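# Open the tagged valve by its stated turns

## Task

Every valve begins closed, and exactly one carries a tag on a chain. Turn that tagged valve open by the number of whole turns written on its tag, and leave every other valve closed. The result only counts if it holds with the robot no longer supporting it. Nothing the robot is touching at the end may sink once released, or the task fails.

## Robot and tools

Robot: two arms, left_arm and right_arm, each with six rotary joints and a two-finger gripper. The names are labels only. left_arm is mounted on the +y side, and an arm's name has nothing to do with which side of a camera image it appears on.

Frame: the state line, written as left_arm: … | right_arm: …, gives each gripper's end_effector_position in metres and end_effector_quat_wxyz in one common scene frame. Its origin sits on the table surface midway between the arms, +z is up and +x runs out across the table. The printed hand position can be off from the real one, more so when the arm is stretched far. In the gripper's own axes, the fingers point along +z and close along y. The reported point lies between the pads, roughly 1 cm behind the fingertips.

execute_actions takes "actions", a list holding zero or one item, and an optional "pictures" boolean. An empty list sends nothing and returns the current state with camera images. An action looks like {"rows": [[...]], "steps": n}. n runs from 4 to 15 and defaults to 15, and each step lasts 1/30 s. Each row is used for one step, and if there are fewer rows than steps the final row is repeated. A wait looks like {"steps": n} with no rows, n up to 300. It sends no command, and it counts from the previous result, so time spent writing is included. Pictures come only with an empty list or with "pictures": true. A refused call moves nothing.

Row layout: one flat list of 14 plain numbers covering both arms, even if only one moves. The first 7 are left_arm: waist, shoulder, elbow, wrist pitch, wrist yaw, wrist roll, then gripper opening. The next 7 are right_arm in the same order. The six joint values are absolute target angles in radians in that arm's joint space, matching the Joint positions readout. They are not Cartesian and not offsets. Nominal ranges are: waist -2.880 to 2.880, shoulder 0.000 to 3.142, elbow 0.000 to 3.019, wrist pitch -1.693 to 1.571, wrist yaw -1.571 to 1.571, wrist roll -2.094 to 2.094. True ends may differ by up to 0.019 rad either way. A target more than 0.019 past a nominal end, and farther out than the joint's last reported angle, gets the whole call refused. A target past the real end is clipped there, and the result then says "joint sent to its limit". That note may refer to an earlier action, and its absence does not prove there is more room. The opening is an absolute value from -1 (closed) to +1 (fully open, a pad gap of 0.094 m).

Motion: speed is capped. On each step, every joint target is held within a set margin of its measured angle: 0.264 rad for the waist, 0.32 for the shoulder, 0.276 for the elbow, 0.33 for wrist pitch, 0.186 for wrist yaw and 0.522 for wrist roll. If a step's targets would move the gripper more than 70 mm from where it is now, all of that arm's targets are pulled back proportionally. Distant targets therefore take several steps. After an action ends, the arms keep heading for the last row sent until everything has nearly stopped, or until a step is HELD. After that, only a new action makes them move or press further. Each result is captured 4 steps before its action finishes, and those 4 steps run afterward, while the operator is writing. The simulation keeps running during replies.

Result lines: Joint positions and Joint velocities give, for each arm, its six joints (rad, rad/s) plus the finger-pad gap (m, m/s). grip_measured is the measured finger opening on the same -1..1 scale as the command. Each gripper reads with its own fixed error of up to about 1 mm. Joint torques list six values per arm and include offsets, scale factors, friction and noise. They are not zero in free air and can change on a new command without any contact. "joint command not followed" means a clearance check altered or blocked that arm's joint targets on some steps, while the rest of the row still ran. HELD marks steps where a row, or part of one, was not sent. MOTOR HOT appears from 85 °C. At 100 °C an OVER-TEMPERATURE FAULT stops the arm, which then releases and sags until it cools.

Gripping: to hold something, keep commanding an opening below grip_measured. About 0.03 below gives a firm grip, and a smaller margin grips more gently. Each pad pushes with roughly 50 to 62 N at most, less on some grippers and less on parts thinner than about 2 mm. Pads may spike harder at first contact.

zoom_image takes "camera" (cam_head_left, cam_head_right, cam_left_wrist or cam_right_wrist) and "region" [x0, y0, x1, y1] in pixels of that camera's latest image. The origin is top-left, and the region can be at most 504 by 504. All four images are 896x504. The head cameras have a vertical field of view of about 57 degrees, the wrist cameras about 82 to 85 degrees.

finished_scene takes {"scene": n}, the current scene's number. It closes the scene permanently and reports whether the task succeeded. A reply with no tool call ends the session.

Things to avoid: arms striking or pressing on each other; pushing anything off the table; dropping, slipping, slamming or shoving hard; long heavy holds that heat the motors; leaving the valve correct only because the gripper is still on it; and leaving touched objects in a state where they sink once released. Loose items may occasionally get a small push from outside.

Each tool is called after ">>>" by a JSON object that holds its "name" and its "arguments".

## Session

>>> {"name": "execute_actions", "arguments": {"actions": []}}

Scene clock: 0.00 s of 5350.00 s.
left_arm: end_effector_position=(+0.4937, +0.3304, +0.4743) grip_measured=+1.000 end_effector_quat_wxyz=(+0.699, +0.020, +0.715, -0.030) | right_arm: end_effector_position=(+0.0993, -0.5650, +0.2504) grip_measured=+1.000 end_effector_quat_wxyz=(-0.042, +0.994, +0.098, -0.024)
Joint positions: left_arm=[-0.004  1.064  1.026  0.016  0.013 -0.014  0.094] | right_arm=[-1.279  1.31   1.26  -1.613  0.031  1.662  0.094]
Joint velocities: left_arm=[-0.005 -0.005 -0.007 -0.022  0.007 -0.022  0.   ] | right_arm=[-0.005 -0.015  0.002 -0.007  0.022  0.007  0.   ]
Joint torques (N m, as the arm reports them, + toward a larger angle): no reading

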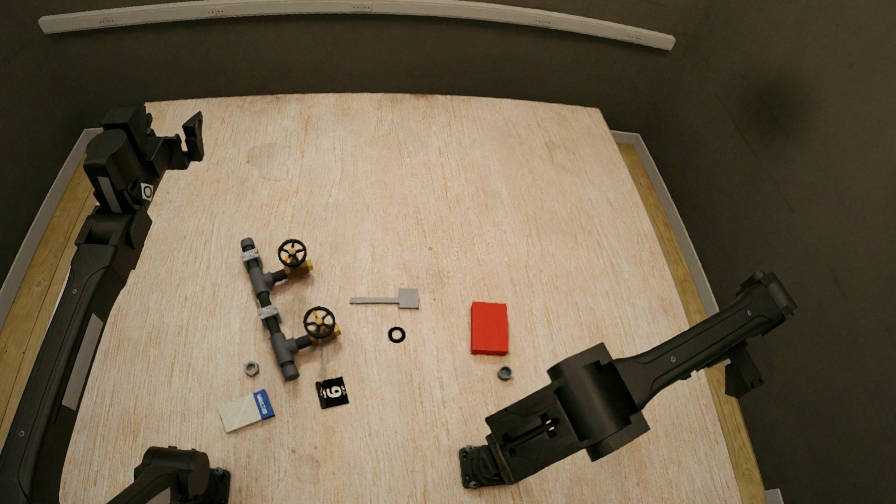

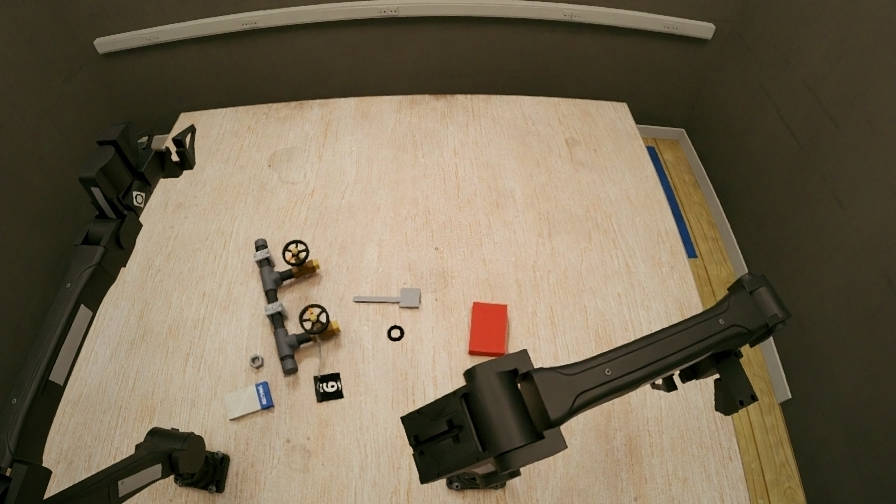

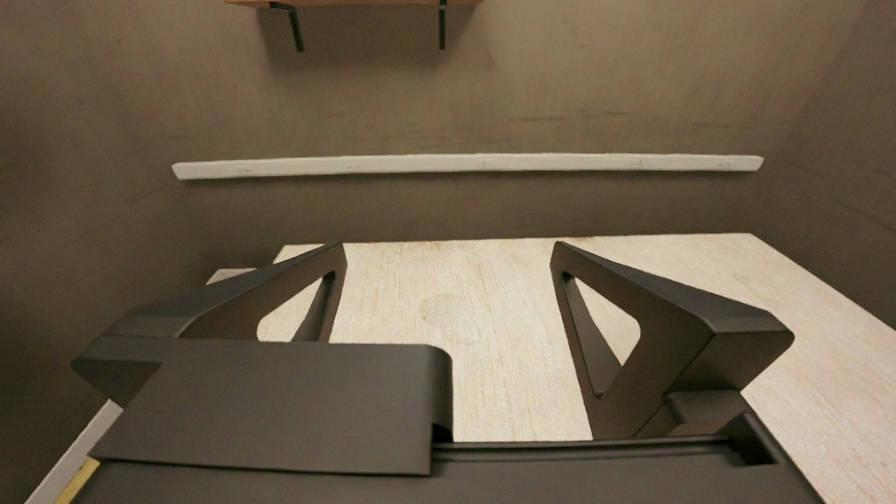

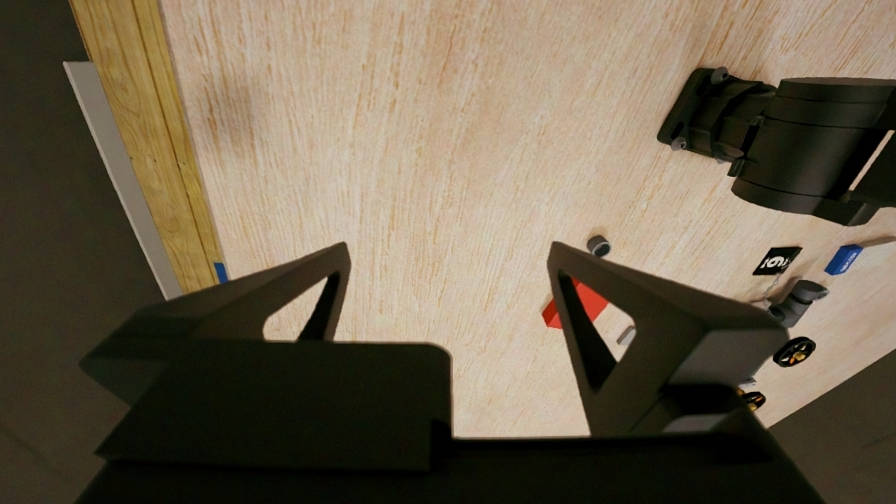

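>>> {"name": "execute_actions", "arguments": {"actions": [{"rows":[[-0.62,1.49,1.2,-1.27,0,0,1,-1.279,1.31,1.26,-1.613,0.031,1.662,1]]}]}}

>>> {"name": "execute_actions", "arguments": {"actions": [{"steps":25}], "pictures": true}}

>>> {"name": "execute_actions", "arguments": {"actions": [{"rows":[[-0.62,1.49,1.2,-1.27,0,1.58,1,-1.279,1.31,1.26,-1.613,0.031,1.662,1]]}]}}

>>> {"name": "execute_actions", "arguments": {"actions": [{"steps":15}], "pictures": true}}

Scene clock: 0.60 s of 5350.00 s.
left_arm: end_effector_position=(+0.5091, +0.1846, +0.2739) grip_measured=+1.000 end_effector_quat_wxyz=(+0.446, +0.136, +0.882, -0.076) | right_arm: end_effector_position=(+0.0993, -0.5650, +0.2504) grip_measured=+1.000 end_effector_quat_wxyz=(-0.042, +0.994, +0.098, -0.024)
Joint positions: left_arm=[-0.265  1.337  1.085 -0.38   0.002 -0.014  0.094] | right_arm=[-1.279  1.31   1.26  -1.613  0.031  1.662  0.094]
Joint velocities: left_arm=[-0.982  0.904  0.022 -1.414  0.022 -0.037  0.   ] | right_arm=[-0.005  0.005 -0.002  0.007  0.022  0.051  0.   ]
Joint torques (N m, as the arm reports them, + toward a larger angle): left_arm=[ -2.86 -11.43  12.38   1.49  -0.05   0.11] | right_arm=[ 0.47 -9.44  7.14  0.25  0.18 -0.04]
Steps of this call (steps 1 to 7: nothing new was sent; steps 8 to 18: the first 11 steps of this action). Readings (joint positions):
8: left_arm=[-0.009 1.071 1.030 -0.005 0.008 -0.014] | right_arm=[-1.279 1.310 1.260 -1.613 0.031 1.662]
9: left_arm=[-0.023 1.082 1.044 -0.043 0.005 -0.014] | right_arm=[-1.279 1.310 1.260 -1.613 0.031 1.662]
11: left_arm=[-0.067 1.127 1.068 -0.112 0.003 -0.014] | right_arm=[-1.279 1.310 1.260 -1.613 0.031 1.662]
15: left_arm=[-0.173 1.243 1.084 -0.251 0.003 -0.014] | right_arm=[-1.279 1.310 1.260 -1.613 0.031 1.662]
18: the state above

Scene clock: 1.43 s of 5350.00 s.
left_arm: end_effector_position=(+0.2899, +0.1027, +0.1349) grip_measured=+1.000 end_effector_quat_wxyz=(-0.022, +0.330, +0.944, +0.007) | right_arm: end_effector_position=(+0.0993, -0.5650, +0.2504) grip_measured=+1.000 end_effector_quat_wxyz=(-0.042, +0.994, +0.098, -0.024)
Joint positions: left_arm=[-0.627  1.508  1.155 -1.263  0.002 -0.008  0.094] | right_arm=[-1.279  1.31   1.26  -1.613  0.031  1.662  0.094]
Joint velocities: left_arm=[ 0.005  0.005 -0.007 -0.002 -0.037 -0.066  0.   ] | right_arm=[-0.005 -0.015 -0.002 -0.002 -0.11  -0.051  0.   ]
Joint torques (N m, as the arm reports them, + toward a larger angle): left_arm=[  0.48 -14.5   10.63  -0.41  -0.12   0.13] | right_arm=[ 0.44 -9.48  7.13  0.26  0.18 -0.03]
Kept back: nothing.
Steps of this call (steps 1 to 4: the last 4 steps of your previous action; steps 5 to 25: the robot went on to your last target). Readings (joint positions):
1: left_arm=[-0.299 1.367 1.085 -0.430 0.002 -0.014] | right_arm=[-1.279 1.310 1.260 -1.613 0.031 1.662]
2: left_arm=[-0.335 1.394 1.085 -0.483 0.002 -0.014] | right_arm=[-1.279 1.310 1.260 -1.613 0.031 1.662]
4: left_arm=[-0.416 1.441 1.086 -0.597 0.001 -0.014] | right_arm=[-1.279 1.310 1.260 -1.613 0.031 1.662]
8: left_arm=[-0.589 1.505 1.124 -0.967 0.002 -0.011] | right_arm=[-1.279 1.310 1.260 -1.613 0.031 1.662]
25: the state above

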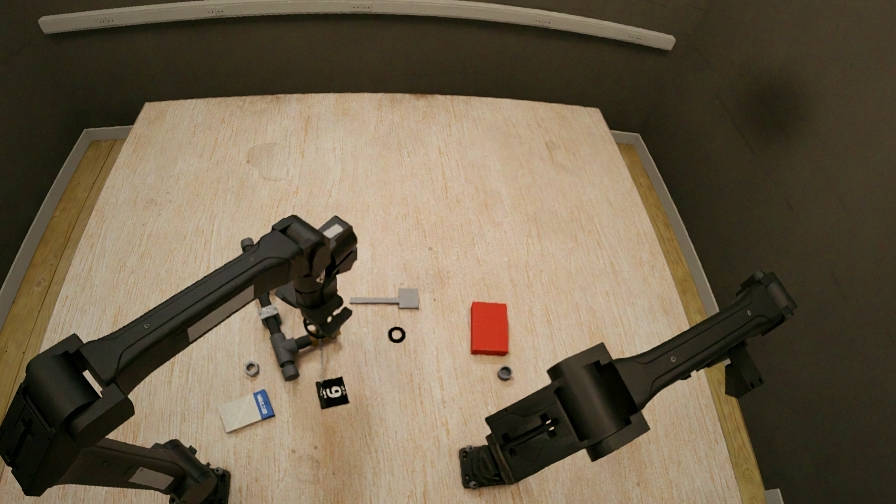

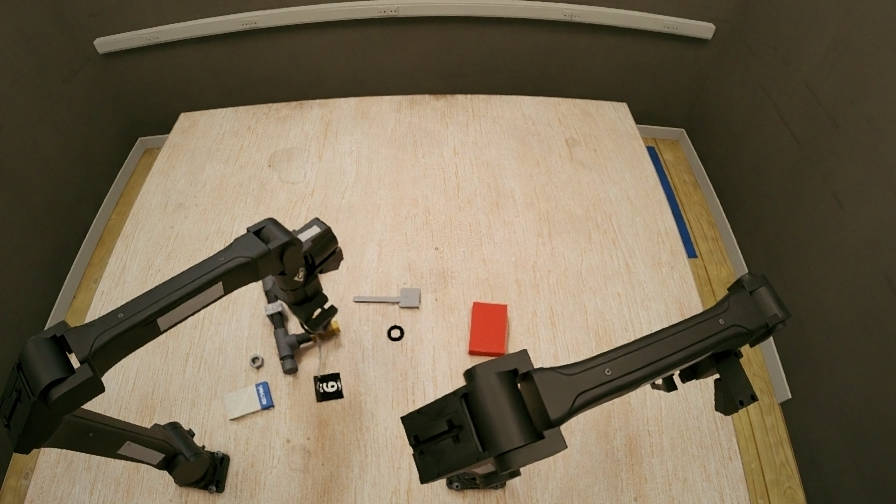

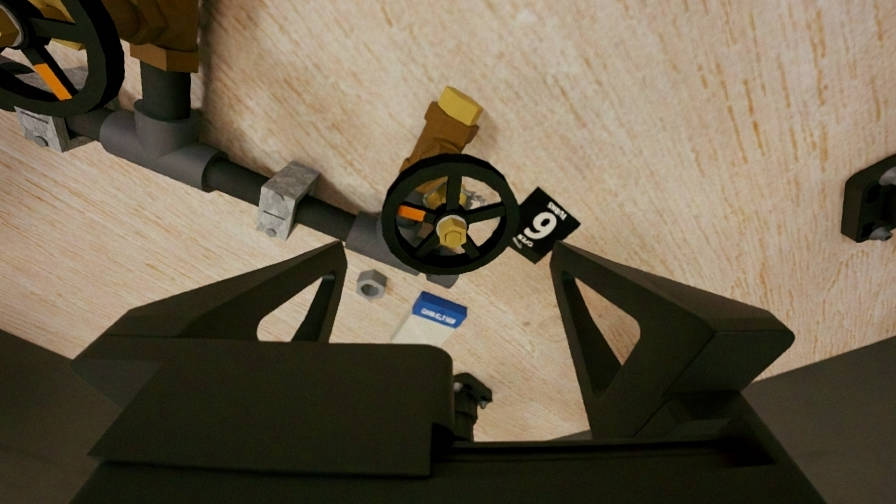

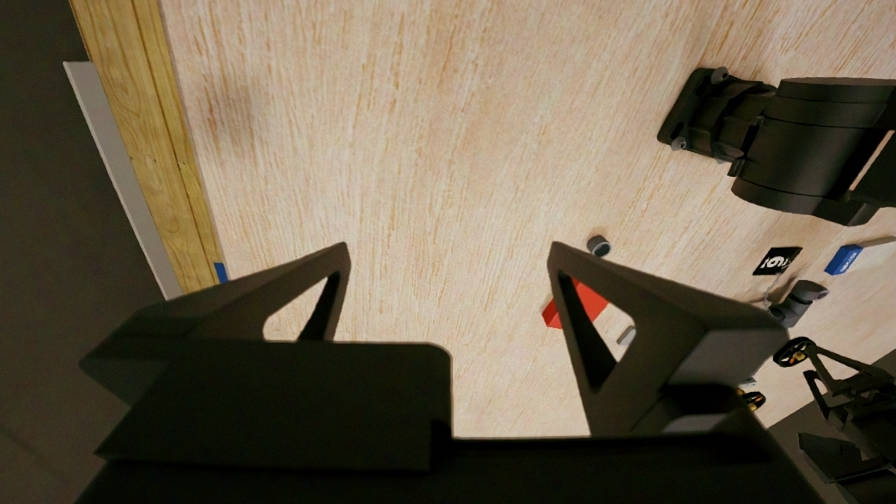

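Scene clock: 1.80 s of 5350.00 s.
left_arm: end_effector_position=(+0.2899, +0.1027, +0.1349) grip_measured=+1.000 end_effector_quat_wxyz=(-0.022, +0.761, +0.648, -0.005) | right_arm: end_effector_position=(+0.0993, -0.5650, +0.2504) grip_measured=+1.000 end_effector_quat_wxyz=(-0.042, +0.994, +0.098, -0.024)
Joint positions: left_arm=[-0.627  1.508  1.155 -1.263  0.001  1.049  0.094] | right_arm=[-1.279  1.31   1.26  -1.613  0.031  1.662  0.094]
Joint velocities: left_arm=[-0.005  0.005  0.002 -0.007  0.007  2.835  0.   ] | right_arm=[-0.005 -0.005  0.007 -0.012 -0.051 -0.037  0.   ]
Joint torques (N m, as the arm reports them, + toward a larger angle): left_arm=[  0.49 -14.52  10.58  -0.22  -0.05   0.06] | right_arm=[ 0.41 -9.4   7.14  0.28  0.19 -0.04]
Steps of this call (steps 1 to 11: the first 11 steps of this action). Readings (joint positions):
1: left_arm=[-0.627 1.508 1.155 -1.263 0.001 0.068] | right_arm=[-1.279 1.310 1.260 -1.613 0.031 1.662]
2: left_arm=[-0.627 1.508 1.155 -1.263 0.001 0.167] | right_arm=[-1.279 1.310 1.260 -1.613 0.031 1.662]
4: left_arm=[-0.627 1.508 1.155 -1.263 0.001 0.363] | right_arm=[-1.279 1.310 1.260 -1.613 0.031 1.662]
8: left_arm=[-0.627 1.508 1.155 -1.263 0.001 0.755] | right_arm=[-1.279 1.310 1.260 -1.613 0.031 1.662]
11: the state above

Scene clock: 2.30 s of 5350.00 s.
left_arm: end_effector_position=(+0.2899, +0.1027, +0.1349) grip_measured=+1.000 end_effector_quat_wxyz=(-0.020, +0.898, +0.439, -0.010) | right_arm: end_effector_position=(+0.0993, -0.5650, +0.2504) grip_measured=+1.000 end_effector_quat_wxyz=(-0.042, +0.994, +0.098, -0.024)
Joint positions: left_arm=[-0.627  1.508  1.155 -1.263  0.001  1.552  0.094] | right_arm=[-1.279  1.31   1.26  -1.613  0.031  1.662  0.094]
Joint velocities: left_arm=[-0.005  0.005 -0.032 -0.022 -0.081  0.11   0.   ] | right_arm=[ 0.005  0.005 -0.022 -0.027 -0.037 -0.007  0.   ]
Joint torques (N m, as the arm reports them, + toward a larger angle): left_arm=[  0.6  -14.47  10.61  -0.38  -0.03   0.19] | right_arm=[ 0.48 -9.45  7.14  0.29  0.18 -0.03]
Kept back: nothing.
Steps of this call (steps 1 to 4: the last 4 steps of your previous action; steps 5 to 15: the robot went on to your last target). Readings (joint positions):
1: left_arm=[-0.627 1.508 1.155 -1.263 0.001 1.147] | right_arm=[-1.279 1.310 1.260 -1.613 0.031 1.662]
2: left_arm=[-0.627 1.508 1.155 -1.263 0.001 1.233] | right_arm=[-1.279 1.310 1.260 -1.613 0.031 1.662]
4: left_arm=[-0.627 1.508 1.155 -1.263 0.001 1.355] | right_arm=[-1.279 1.310 1.260 -1.613 0.031 1.662]
8: left_arm=[-0.627 1.508 1.155 -1.263 0.001 1.483] | right_arm=[-1.279 1.310 1.260 -1.613 0.031 1.662]
15: the state above

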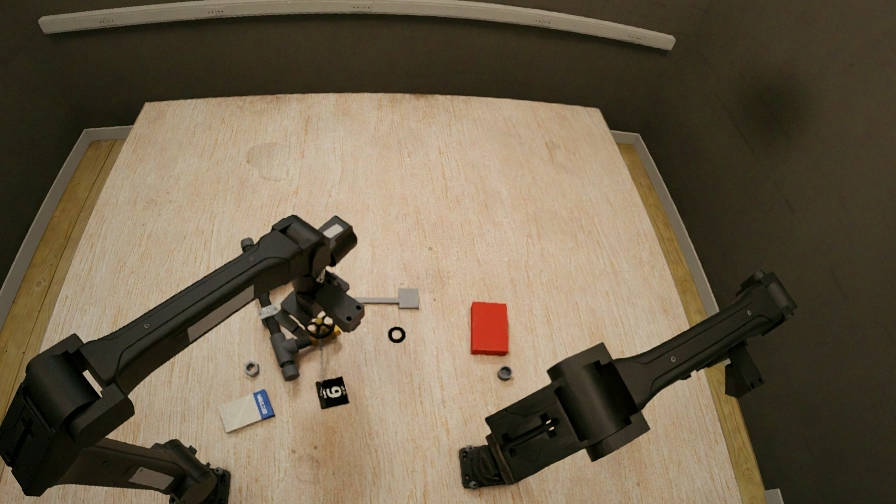

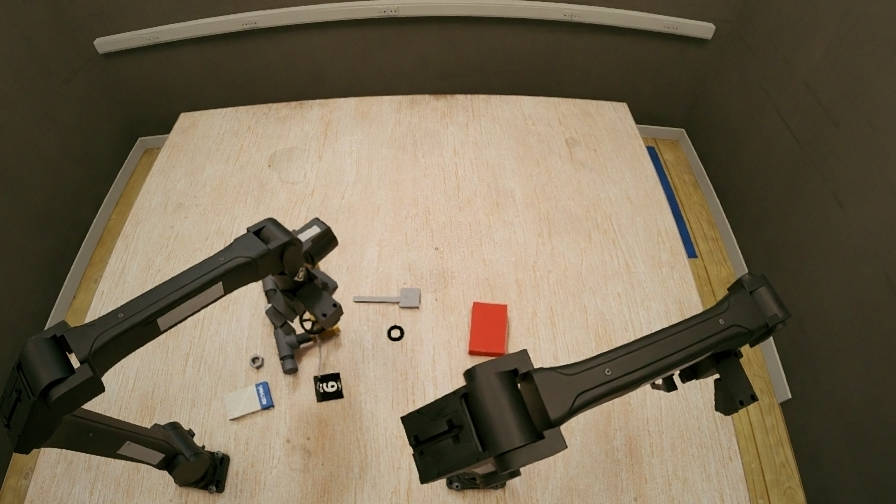

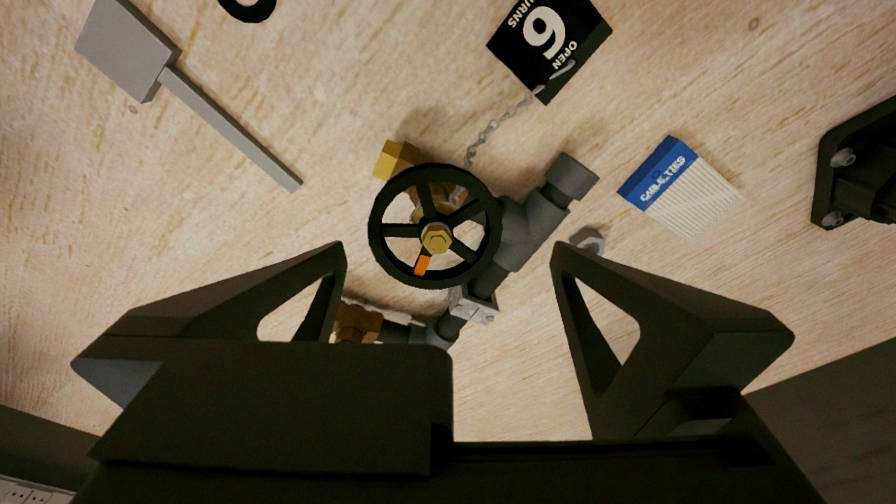

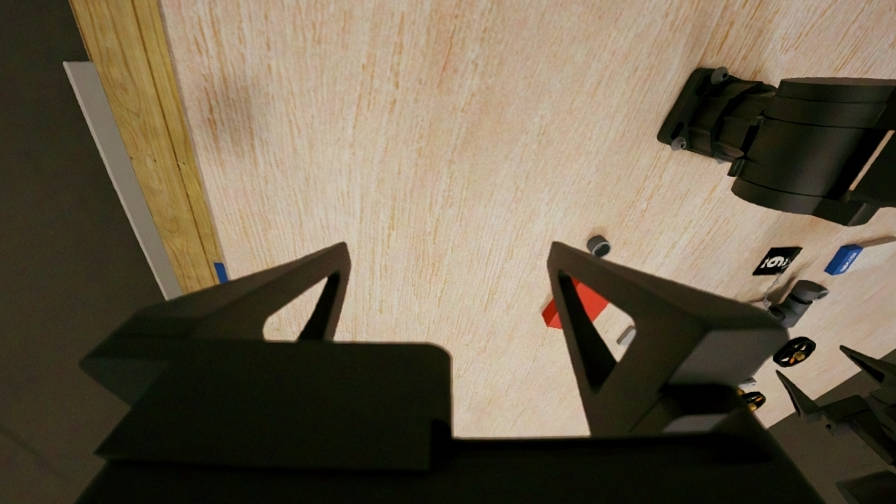

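>>> {"name": "execute_actions", "arguments": {"actions": [{"rows":[[-0.635,1.54,1.088,-1.113,0,1.58,1,-1.279,1.31,1.26,-1.613,0.031,1.662,1]]}], "pictures": true}}

Scene clock: 2.80 s of 5350.00 s.
left_arm: end_effector_position=(+0.2922, +0.1008, +0.0962) grip_measured=+1.000 end_effector_quat_wxyz=(-0.005, +0.902, +0.431, -0.003) | right_arm: end_effector_position=(+0.0993, -0.5650, +0.2504) grip_measured=+1.000 end_effector_quat_wxyz=(-0.042, +0.994, +0.098, -0.024)
Joint positions: left_arm=[-0.627  1.536  1.077 -1.123  0.001  1.57   0.094] | right_arm=[-1.279  1.31   1.26  -1.613  0.031  1.662  0.094]
Joint velocities: left_arm=[-0.015 -0.005  0.012  0.017 -0.081  0.007  0.   ] | right_arm=[-0.024 -0.005 -0.012 -0.002 -0.022 -0.066  0.   ]
Joint torques (N m, as the arm reports them, + toward a larger angle): left_arm=[ -0.78 -12.61   7.76   0.49  -0.03   0.14] | right_arm=[ 0.43 -9.55  7.13  0.29  0.18 -0.04]
Steps of this call (steps 1 to 4: the robot went on to your last target; steps 5 to 15: the first 11 steps of this action). Readings (joint positions):
5: left_arm=[-0.627 1.508 1.145 -1.236 0.001 1.564] | right_arm=[-1.279 1.310 1.260 -1.613 0.031 1.662]
6: left_arm=[-0.627 1.506 1.130 -1.191 0.001 1.566] | right_arm=[-1.279 1.310 1.260 -1.613 0.031 1.662]
8: left_arm=[-0.627 1.514 1.101 -1.142 0.001 1.567] | right_arm=[-1.279 1.310 1.260 -1.613 0.031 1.662]
12: left_arm=[-0.627 1.534 1.077 -1.126 0.001 1.569] | right_arm=[-1.279 1.310 1.260 -1.613 0.031 1.662]
15: the state above

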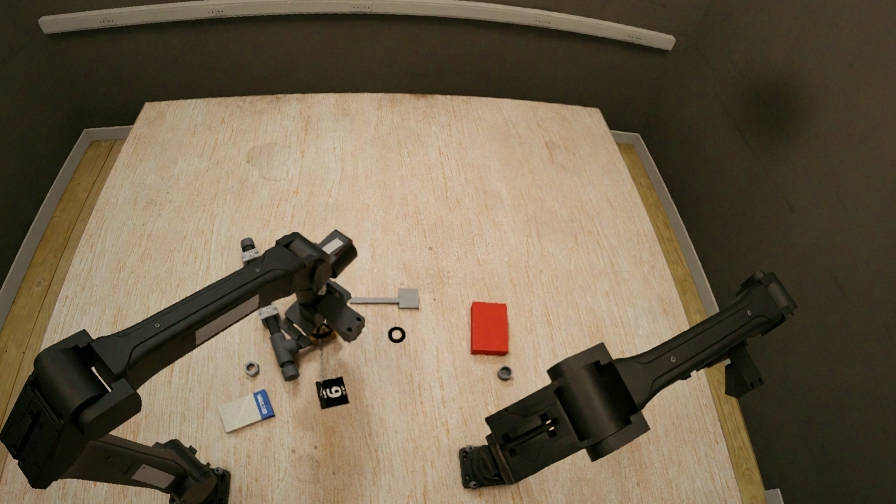

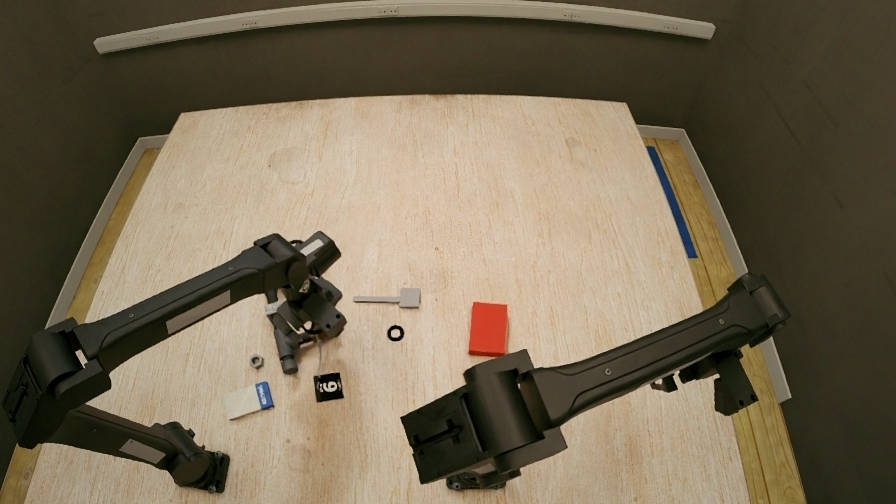

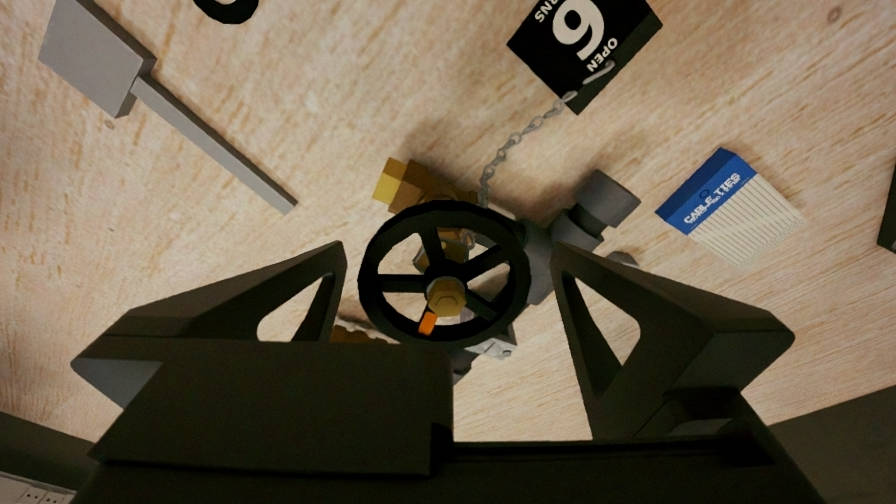

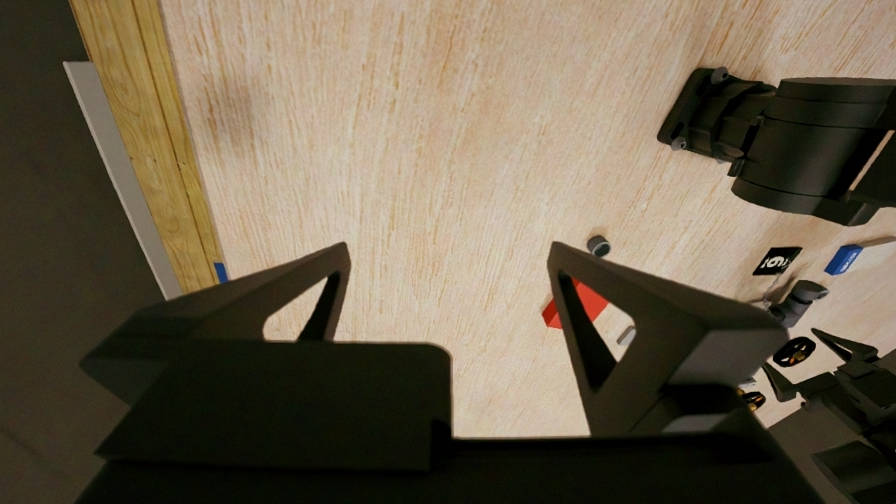

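>>> {"name": "execute_actions", "arguments": {"actions": [{"rows":[[-0.635,1.54,1.1,-1.105,0,2,0.5,-1.279,1.31,1.26,-1.613,0.031,1.662,1]],"steps":12}]}}

>>> {"name": "execute_actions", "arguments": {"actions": [{"rows":[[-0.635,1.54,1.1,-1.105,0,1.97,0.43,-1.279,1.31,1.26,-1.613,0.031,1.662,1],[-0.635,1.54,1.1,-1.105,0,1.97,0.39,-1.279,1.31,1.26,-1.613,0.031,1.662,1],[-0.635,1.54,1.1,-1.105,0,1.97,0.34,-1.279,1.31,1.26,-1.613,0.031,1.662,1]],"steps":10}]}}

Scene clock: 3.27 s of 5350.00 s.
left_arm: end_effector_position=(+0.2940, +0.0994, +0.0962) grip_measured=+0.501 end_effector_quat_wxyz=(-0.001, +0.963, +0.269, -0.001) | right_arm: end_effector_position=(+0.0993, -0.5650, +0.2504) grip_measured=+1.000 end_effector_quat_wxyz=(-0.042, +0.994, +0.098, -0.024)
Joint positions: left_arm=[-0.627  1.536  1.077 -1.114  0.001  1.916  0.071] | right_arm=[-1.279  1.31   1.26  -1.613  0.031  1.662  0.094]
Joint velocities: left_arm=[ 0.015  0.005 -0.012 -0.007  0.007  0.579 -0.   ] | right_arm=[ 0.005 -0.005 -0.017  0.007  0.007 -0.066  0.   ]
Joint torques (N m, as the arm reports them, + toward a larger angle): left_arm=[ -0.63 -12.88   8.65   0.38  -0.03   0.07] | right_arm=[ 0.48 -9.49  7.14  0.27  0.18 -0.03]
Steps of this call (steps 1 to 4: the last 4 steps of your previous action; steps 5 to 6: the robot went on to your last target; steps 7 to 14: the first 8 steps of this action). Readings (joint positions):
7: left_arm=[-0.627 1.536 1.077 -1.120 0.001 1.632] | right_arm=[-1.279 1.310 1.260 -1.613 0.031 1.662]
8: left_arm=[-0.627 1.536 1.077 -1.117 0.001 1.704] | right_arm=[-1.279 1.310 1.260 -1.613 0.031 1.662]
10: left_arm=[-0.627 1.536 1.077 -1.115 0.001 1.808] | right_arm=[-1.279 1.310 1.260 -1.613 0.031 1.662]
14: the state above

Scene clock: 3.60 s of 5350.00 s.
left_arm: end_effector_position=(+0.2940, +0.0996, +0.0962) grip_measured=+0.352 end_effector_quat_wxyz=(-0.001, +0.969, +0.247, -0.001) | right_arm: end_effector_position=(+0.0993, -0.5650, +0.2504) grip_measured=+1.000 end_effector_quat_wxyz=(-0.042, +0.994, +0.098, -0.024)
Joint positions: left_arm=[-0.627  1.536  1.077 -1.114  0.001  1.962  0.064] | right_arm=[-1.279  1.31   1.26  -1.613  0.031  1.662  0.094]
Joint velocities: left_arm=[ 0.005 -0.015  0.007  0.007  0.022  0.022  0.   ] | right_arm=[-0.005 -0.005 -0.022  0.012  0.022  0.051  0.   ]
Joint torques (N m, as the arm reports them, + toward a larger angle): left_arm=[ -0.84 -12.68   8.66   0.37   0.     0.11] | right_arm=[ 0.45 -9.4   7.15  0.31  0.18 -0.03]
Steps of this call (steps 1 to 4: the last 4 steps of your previous action; steps 5 to 10: the first 6 steps of this action). Readings (joint positions):
5: left_arm=[-0.627 1.536 1.077 -1.114 0.001 1.962] | right_arm=[-1.279 1.310 1.260 -1.613 0.031 1.662]
6: left_arm=[-0.627 1.536 1.077 -1.114 0.001 1.962] | right_arm=[-1.279 1.310 1.260 -1.613 0.031 1.662]
8: left_arm=[-0.627 1.536 1.077 -1.114 0.001 1.962] | right_arm=[-1.279 1.310 1.260 -1.613 0.031 1.662]
10: the state above

>>> {"name": "execute_actions", "arguments": {"actions": [{"rows":[[-0.635,1.54,1.1,-1.105,0,1.96,0.3,-1.279,1.31,1.26,-1.613,0.031,1.662,1],[-0.635,1.54,1.1,-1.105,0,1.96,0.3,-1.279,1.31,1.26,-1.613,0.031,1.662,1],[-0.635,1.54,1.1,-1.105,0,-2.05,0.3,-1.279,1.31,1.26,-1.613,0.031,1.662,1]]}]}}

>>> {"name": "execute_actions", "arguments": {"actions": [{"steps":38}], "pictures": true}}

>>> {"name": "execute_actions", "arguments": {"actions": [{"rows":[[-0.635,1.54,1.1,-1.105,0,-1.97,0.5,-1.279,1.31,1.26,-1.613,0.031,1.662,1],[-0.635,1.54,1.1,-1.105,0,-1.97,0.5,-1.279,1.31,1.26,-1.613,0.031,1.662,1],[-0.635,1.54,1.1,-1.105,0,2.05,0.5,-1.279,1.31,1.26,-1.613,0.031,1.662,1]]}]}}

>>> {"name": "execute_actions", "arguments": {"actions": [{"steps":36}]}}

Scene clock: 4.20 s of 5350.00 s.
left_arm: end_effector_position=(+0.2940, +0.1005, +0.0951) grip_measured=+0.328 end_effector_quat_wxyz=(-0.002, +0.811, +0.585, +0.002) | right_arm: end_effector_position=(+0.0993, -0.5650, +0.2504) grip_measured=+1.000 end_effector_quat_wxyz=(-0.042, +0.994, +0.098, -0.024)
Joint positions: left_arm=[-0.628  1.536  1.074 -1.112 -0.004  1.211  0.062] | right_arm=[-1.279  1.31   1.26  -1.613  0.031  1.662  0.094]
Joint velocities: left_arm=[-0.034 -0.005 -0.012 -0.012  0.007 -2.513 -0.002] | right_arm=[-0.005 -0.015 -0.002 -0.007 -0.081  0.051  0.   ]
Joint torques (N m, as the arm reports them, + toward a larger angle): left_arm=[ -0.35 -11.72   9.3    0.31   0.22  -0.59] | right_arm=[ 0.43 -9.56  7.13  0.3   0.18 -0.04]
Steps of this call (steps 1 to 4: the last 4 steps of your previous action; steps 5 to 7: the robot went on to your last target; steps 8 to 18: the first 11 steps of this action). Readings (joint positions):
8: left_arm=[-0.627 1.536 1.077 -1.114 0.001 1.962] | right_arm=[-1.279 1.310 1.260 -1.613 0.031 1.662]
9: left_arm=[-0.627 1.536 1.077 -1.114 0.001 1.962] | right_arm=[-1.279 1.310 1.260 -1.613 0.031 1.662]
11: left_arm=[-0.627 1.536 1.077 -1.114 0.001 1.815] | right_arm=[-1.279 1.310 1.260 -1.613 0.031 1.662]
15: left_arm=[-0.627 1.536 1.075 -1.112 -0.002 1.471] | right_arm=[-1.279 1.310 1.260 -1.613 0.031 1.662]
18: the state above

Scene clock: 5.47 s of 5350.00 s.
left_arm: end_effector_position=(+0.2941, +0.0999, +0.0923) grip_measured=+0.314 end_effector_quat_wxyz=(+0.000, -0.564, +0.826, +0.001) | right_arm: end_effector_position=(+0.0993, -0.5650, +0.2504) grip_measured=+1.000 end_effector_quat_wxyz=(-0.042, +0.994, +0.098, -0.024)
Joint positions: left_arm=[-0.627  1.54   1.07  -1.103 -0.001 -1.88   0.062] | right_arm=[-1.279  1.31   1.26  -1.613  0.031  1.662  0.094]
Joint velocities: left_arm=[-0.024  0.005  0.002 -0.012 -0.051 -0.755 -0.001] | right_arm=[-0.005 -0.005  0.002 -0.017 -0.037 -0.081  0.   ]
Joint torques (N m, as the arm reports them, + toward a larger angle): left_arm=[ -0.22 -12.88   9.2    0.    -0.06  -0.67] | right_arm=[ 0.45 -9.43  7.15  0.3   0.19 -0.03]
Kept back: nothing.
Steps of this call (steps 1 to 4: the last 4 steps of your previous action; steps 5 to 38: the robot went on to your last target). Readings (joint positions):
1: left_arm=[-0.629 1.536 1.074 -1.112 -0.006 1.124] | right_arm=[-1.279 1.310 1.260 -1.613 0.031 1.662]
2: left_arm=[-0.630 1.536 1.073 -1.112 -0.009 1.036] | right_arm=[-1.279 1.310 1.260 -1.613 0.031 1.662]
4: left_arm=[-0.632 1.536 1.073 -1.112 -0.012 0.860] | right_arm=[-1.279 1.310 1.260 -1.613 0.031 1.662]
8: left_arm=[-0.634 1.536 1.073 -1.112 -0.015 0.505] | right_arm=[-1.279 1.310 1.260 -1.613 0.031 1.662]
38: the state above

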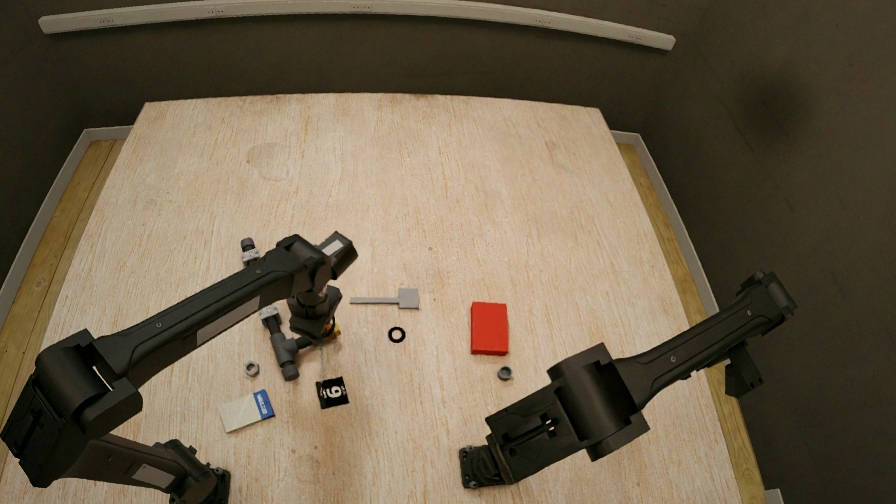

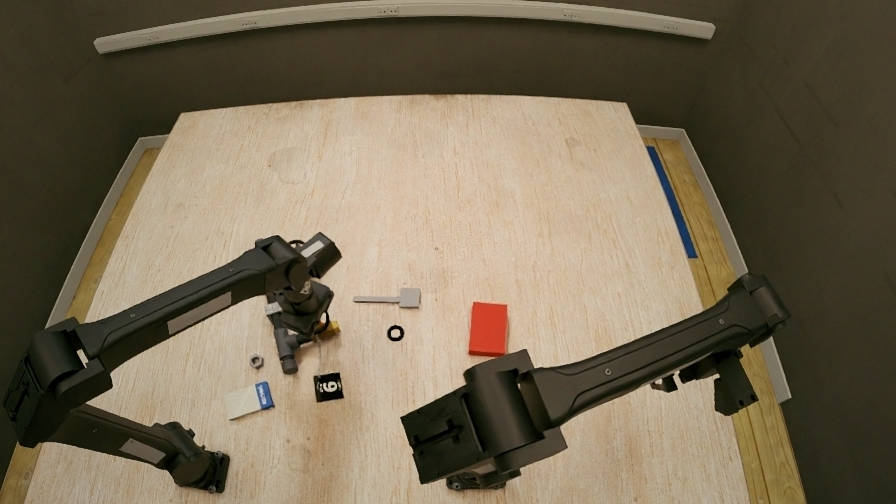

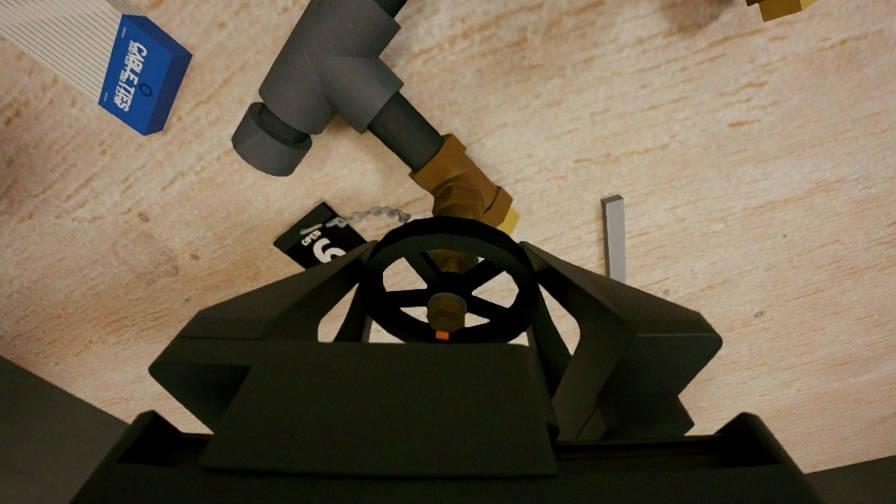

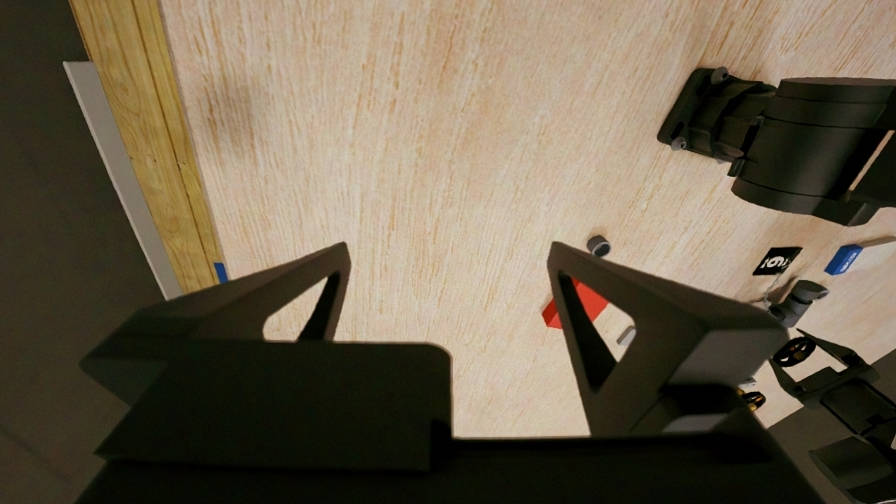

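Scene clock: 5.83 s of 5350.00 s.
left_arm: end_effector_position=(+0.2941, +0.0996, +0.0927) grip_measured=+0.499 end_effector_quat_wxyz=(-0.000, -0.183, +0.983, +0.001) | right_arm: end_effector_position=(+0.0993, -0.5650, +0.2504) grip_measured=+1.000 end_effector_quat_wxyz=(-0.042, +0.994, +0.098, -0.024)
Joint positions: left_arm=[-0.628  1.539  1.071 -1.103 -0.001 -1.051  0.07 ] | right_arm=[-1.279  1.31   1.26  -1.613  0.031  1.662  0.094]
Joint velocities: left_arm=[-0.005 -0.005 -0.002  0.007  0.007  2.791  0.   ] | right_arm=[ 0.005  0.005 -0.002 -0.002 -0.051 -0.095  0.   ]
Joint torques (N m, as the arm reports them, + toward a larger angle): left_arm=[ -1.14 -12.32   9.13  -0.1   -0.11   0.07] | right_arm=[ 0.52 -9.59  7.15  0.27  0.18 -0.03]
Steps of this call (steps 1 to 11: the first 11 steps of this action). Readings (joint positions):
1: left_arm=[-0.628 1.540 1.070 -1.103 -0.001 -1.896] | right_arm=[-1.279 1.310 1.260 -1.613 0.031 1.662]
2: left_arm=[-0.628 1.540 1.071 -1.103 -0.001 -1.909] | right_arm=[-1.279 1.310 1.260 -1.613 0.031 1.662]
4: left_arm=[-0.628 1.539 1.071 -1.103 -0.001 -1.737] | right_arm=[-1.279 1.310 1.260 -1.613 0.031 1.662]
8: left_arm=[-0.628 1.539 1.071 -1.103 -0.001 -1.345] | right_arm=[-1.279 1.310 1.260 -1.613 0.031 1.662]
11: the state above

Scene clock: 7.03 s of 5350.00 s.
left_arm: end_effector_position=(+0.2941, +0.0996, +0.0927) grip_measured=+0.499 end_effector_quat_wxyz=(-0.001, +0.972, +0.237, +0.000) | right_arm: end_effector_position=(+0.0993, -0.5650, +0.2504) grip_measured=+1.000 end_effector_quat_wxyz=(-0.042, +0.994, +0.098, -0.024)
Joint positions: left_arm=[-0.628  1.539  1.071 -1.103 -0.001  1.981  0.07 ] | right_arm=[-1.279  1.31   1.26  -1.613  0.031  1.662  0.094]
Joint velocities: left_arm=[-0.015 -0.005 -0.007 -0.012 -0.022  0.33  -0.001] | right_arm=[-0.015 -0.005  0.007  0.007 -0.037  0.022  0.   ]
Joint torques (N m, as the arm reports them, + toward a larger angle): left_arm=[ -0.73 -12.99   9.16  -0.11   0.04   0.16] | right_arm=[ 0.44 -9.49  7.12  0.28  0.18 -0.04]
Kept back: nothing.
Steps of this call (steps 1 to 4: the last 4 steps of your previous action; steps 5 to 36: the robot went on to your last target). Readings (joint positions):
1: left_arm=[-0.628 1.539 1.071 -1.103 -0.001 -0.953] | right_arm=[-1.279 1.310 1.260 -1.613 0.031 1.662]
2: left_arm=[-0.628 1.539 1.071 -1.103 -0.001 -0.855] | right_arm=[-1.279 1.310 1.260 -1.613 0.031 1.662]
4: left_arm=[-0.628 1.539 1.071 -1.103 -0.001 -0.658] | right_arm=[-1.279 1.310 1.260 -1.613 0.031 1.662]
8: left_arm=[-0.628 1.539 1.071 -1.103 -0.001 -0.266] | right_arm=[-1.279 1.310 1.260 -1.613 0.031 1.662]
36: the state above

>>> {"name": "execute_actions", "arguments": {"actions": [{"rows":[[-0.655,1.53,1.14,-1.115,0,2.05,0.5,-1.279,1.31,1.26,-1.613,0.031,1.662,1]]}], "pictures": true}}

Scene clock: 7.53 s of 5350.00 s.
left_arm: end_effector_position=(+0.2944, +0.0964, +0.0965) grip_measured=+0.499 end_effector_quat_wxyz=(-0.001, +0.979, +0.206, +0.002) | right_arm: end_effector_position=(+0.0993, -0.5650, +0.2504) grip_measured=+1.000 end_effector_quat_wxyz=(-0.042, +0.994, +0.098, -0.024)
Joint positions: left_arm=[-0.635  1.539  1.082 -1.113 -0.004  2.039  0.07 ] | right_arm=[-1.279  1.31   1.26  -1.613  0.031  1.662  0.094]
Joint velocities: left_arm=[-0.005 -0.005 -0.017 -0.007  0.022  0.037  0.001] | right_arm=[-0.005  0.005 -0.012 -0.007 -0.022 -0.051  0.   ]
Joint torques (N m, as the arm reports them, + toward a larger angle): left_arm=[ -1.79 -14.01  11.3    0.13   0.17   0.19] | right_arm=[ 0.52 -9.59  7.13  0.32  0.19 -0.04]
Steps of this call (steps 1 to 4: the robot went on to your last target; steps 5 to 15: the first 11 steps of this action). Readings (joint positions):
5: left_arm=[-0.628 1.539 1.073 -1.104 -0.001 2.021] | right_arm=[-1.279 1.310 1.260 -1.613 0.031 1.662]
6: left_arm=[-0.630 1.539 1.076 -1.107 -0.001 2.025] | right_arm=[-1.279 1.310 1.260 -1.613 0.031 1.662]
8: left_arm=[-0.634 1.539 1.081 -1.112 -0.004 2.031] | right_arm=[-1.279 1.310 1.260 -1.613 0.031 1.662]
12: left_arm=[-0.635 1.539 1.082 -1.113 -0.004 2.037] | right_arm=[-1.279 1.310 1.260 -1.613 0.031 1.662]
15: the state above

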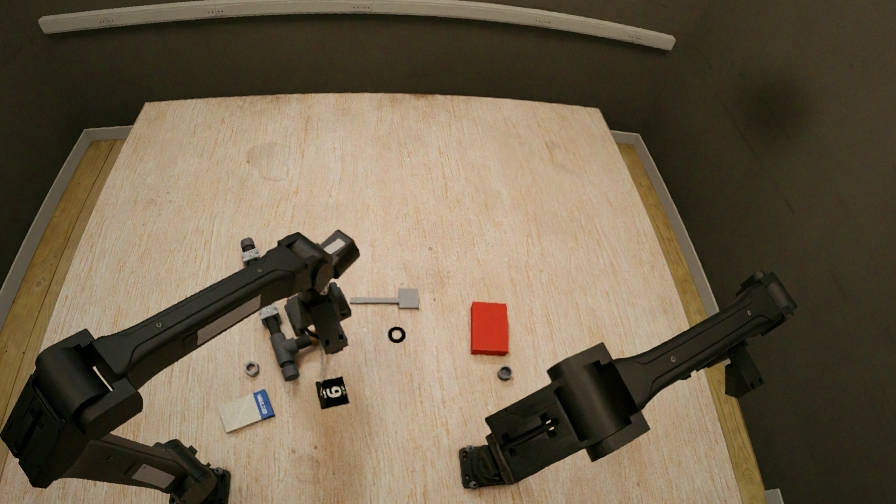

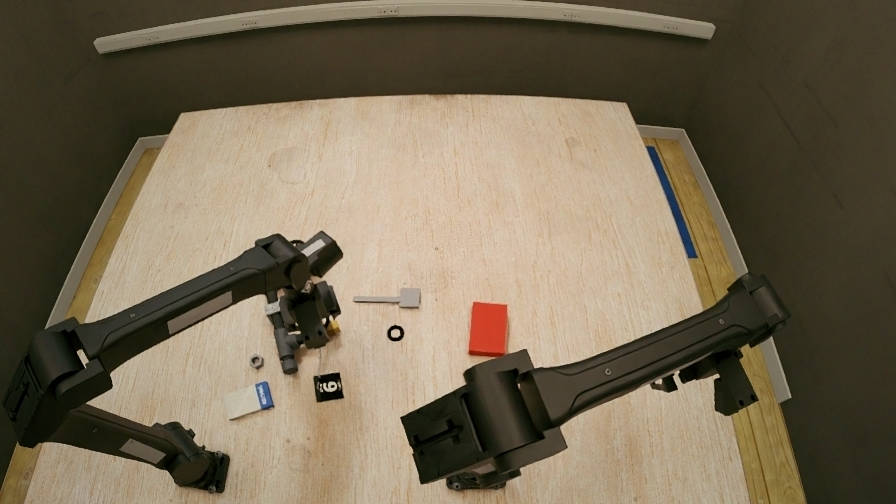

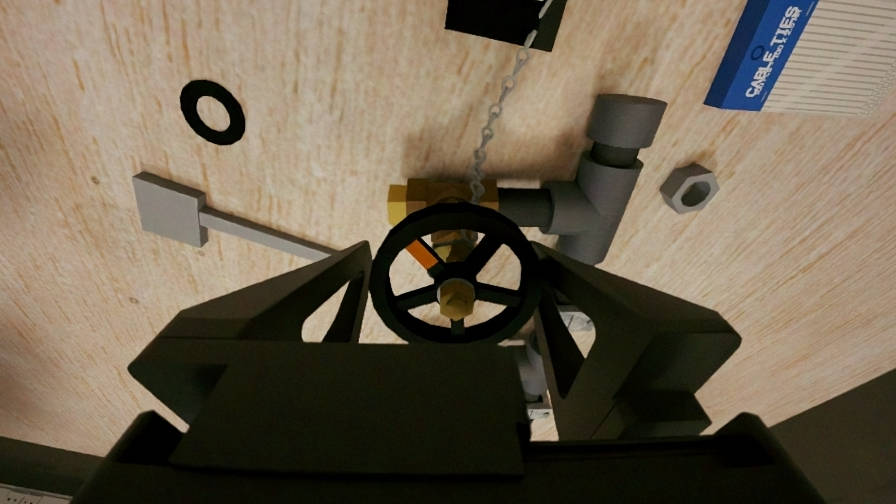

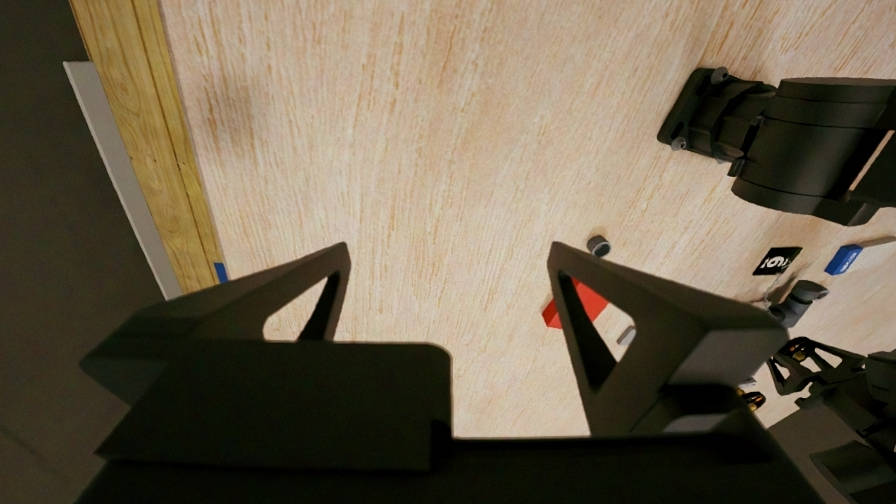

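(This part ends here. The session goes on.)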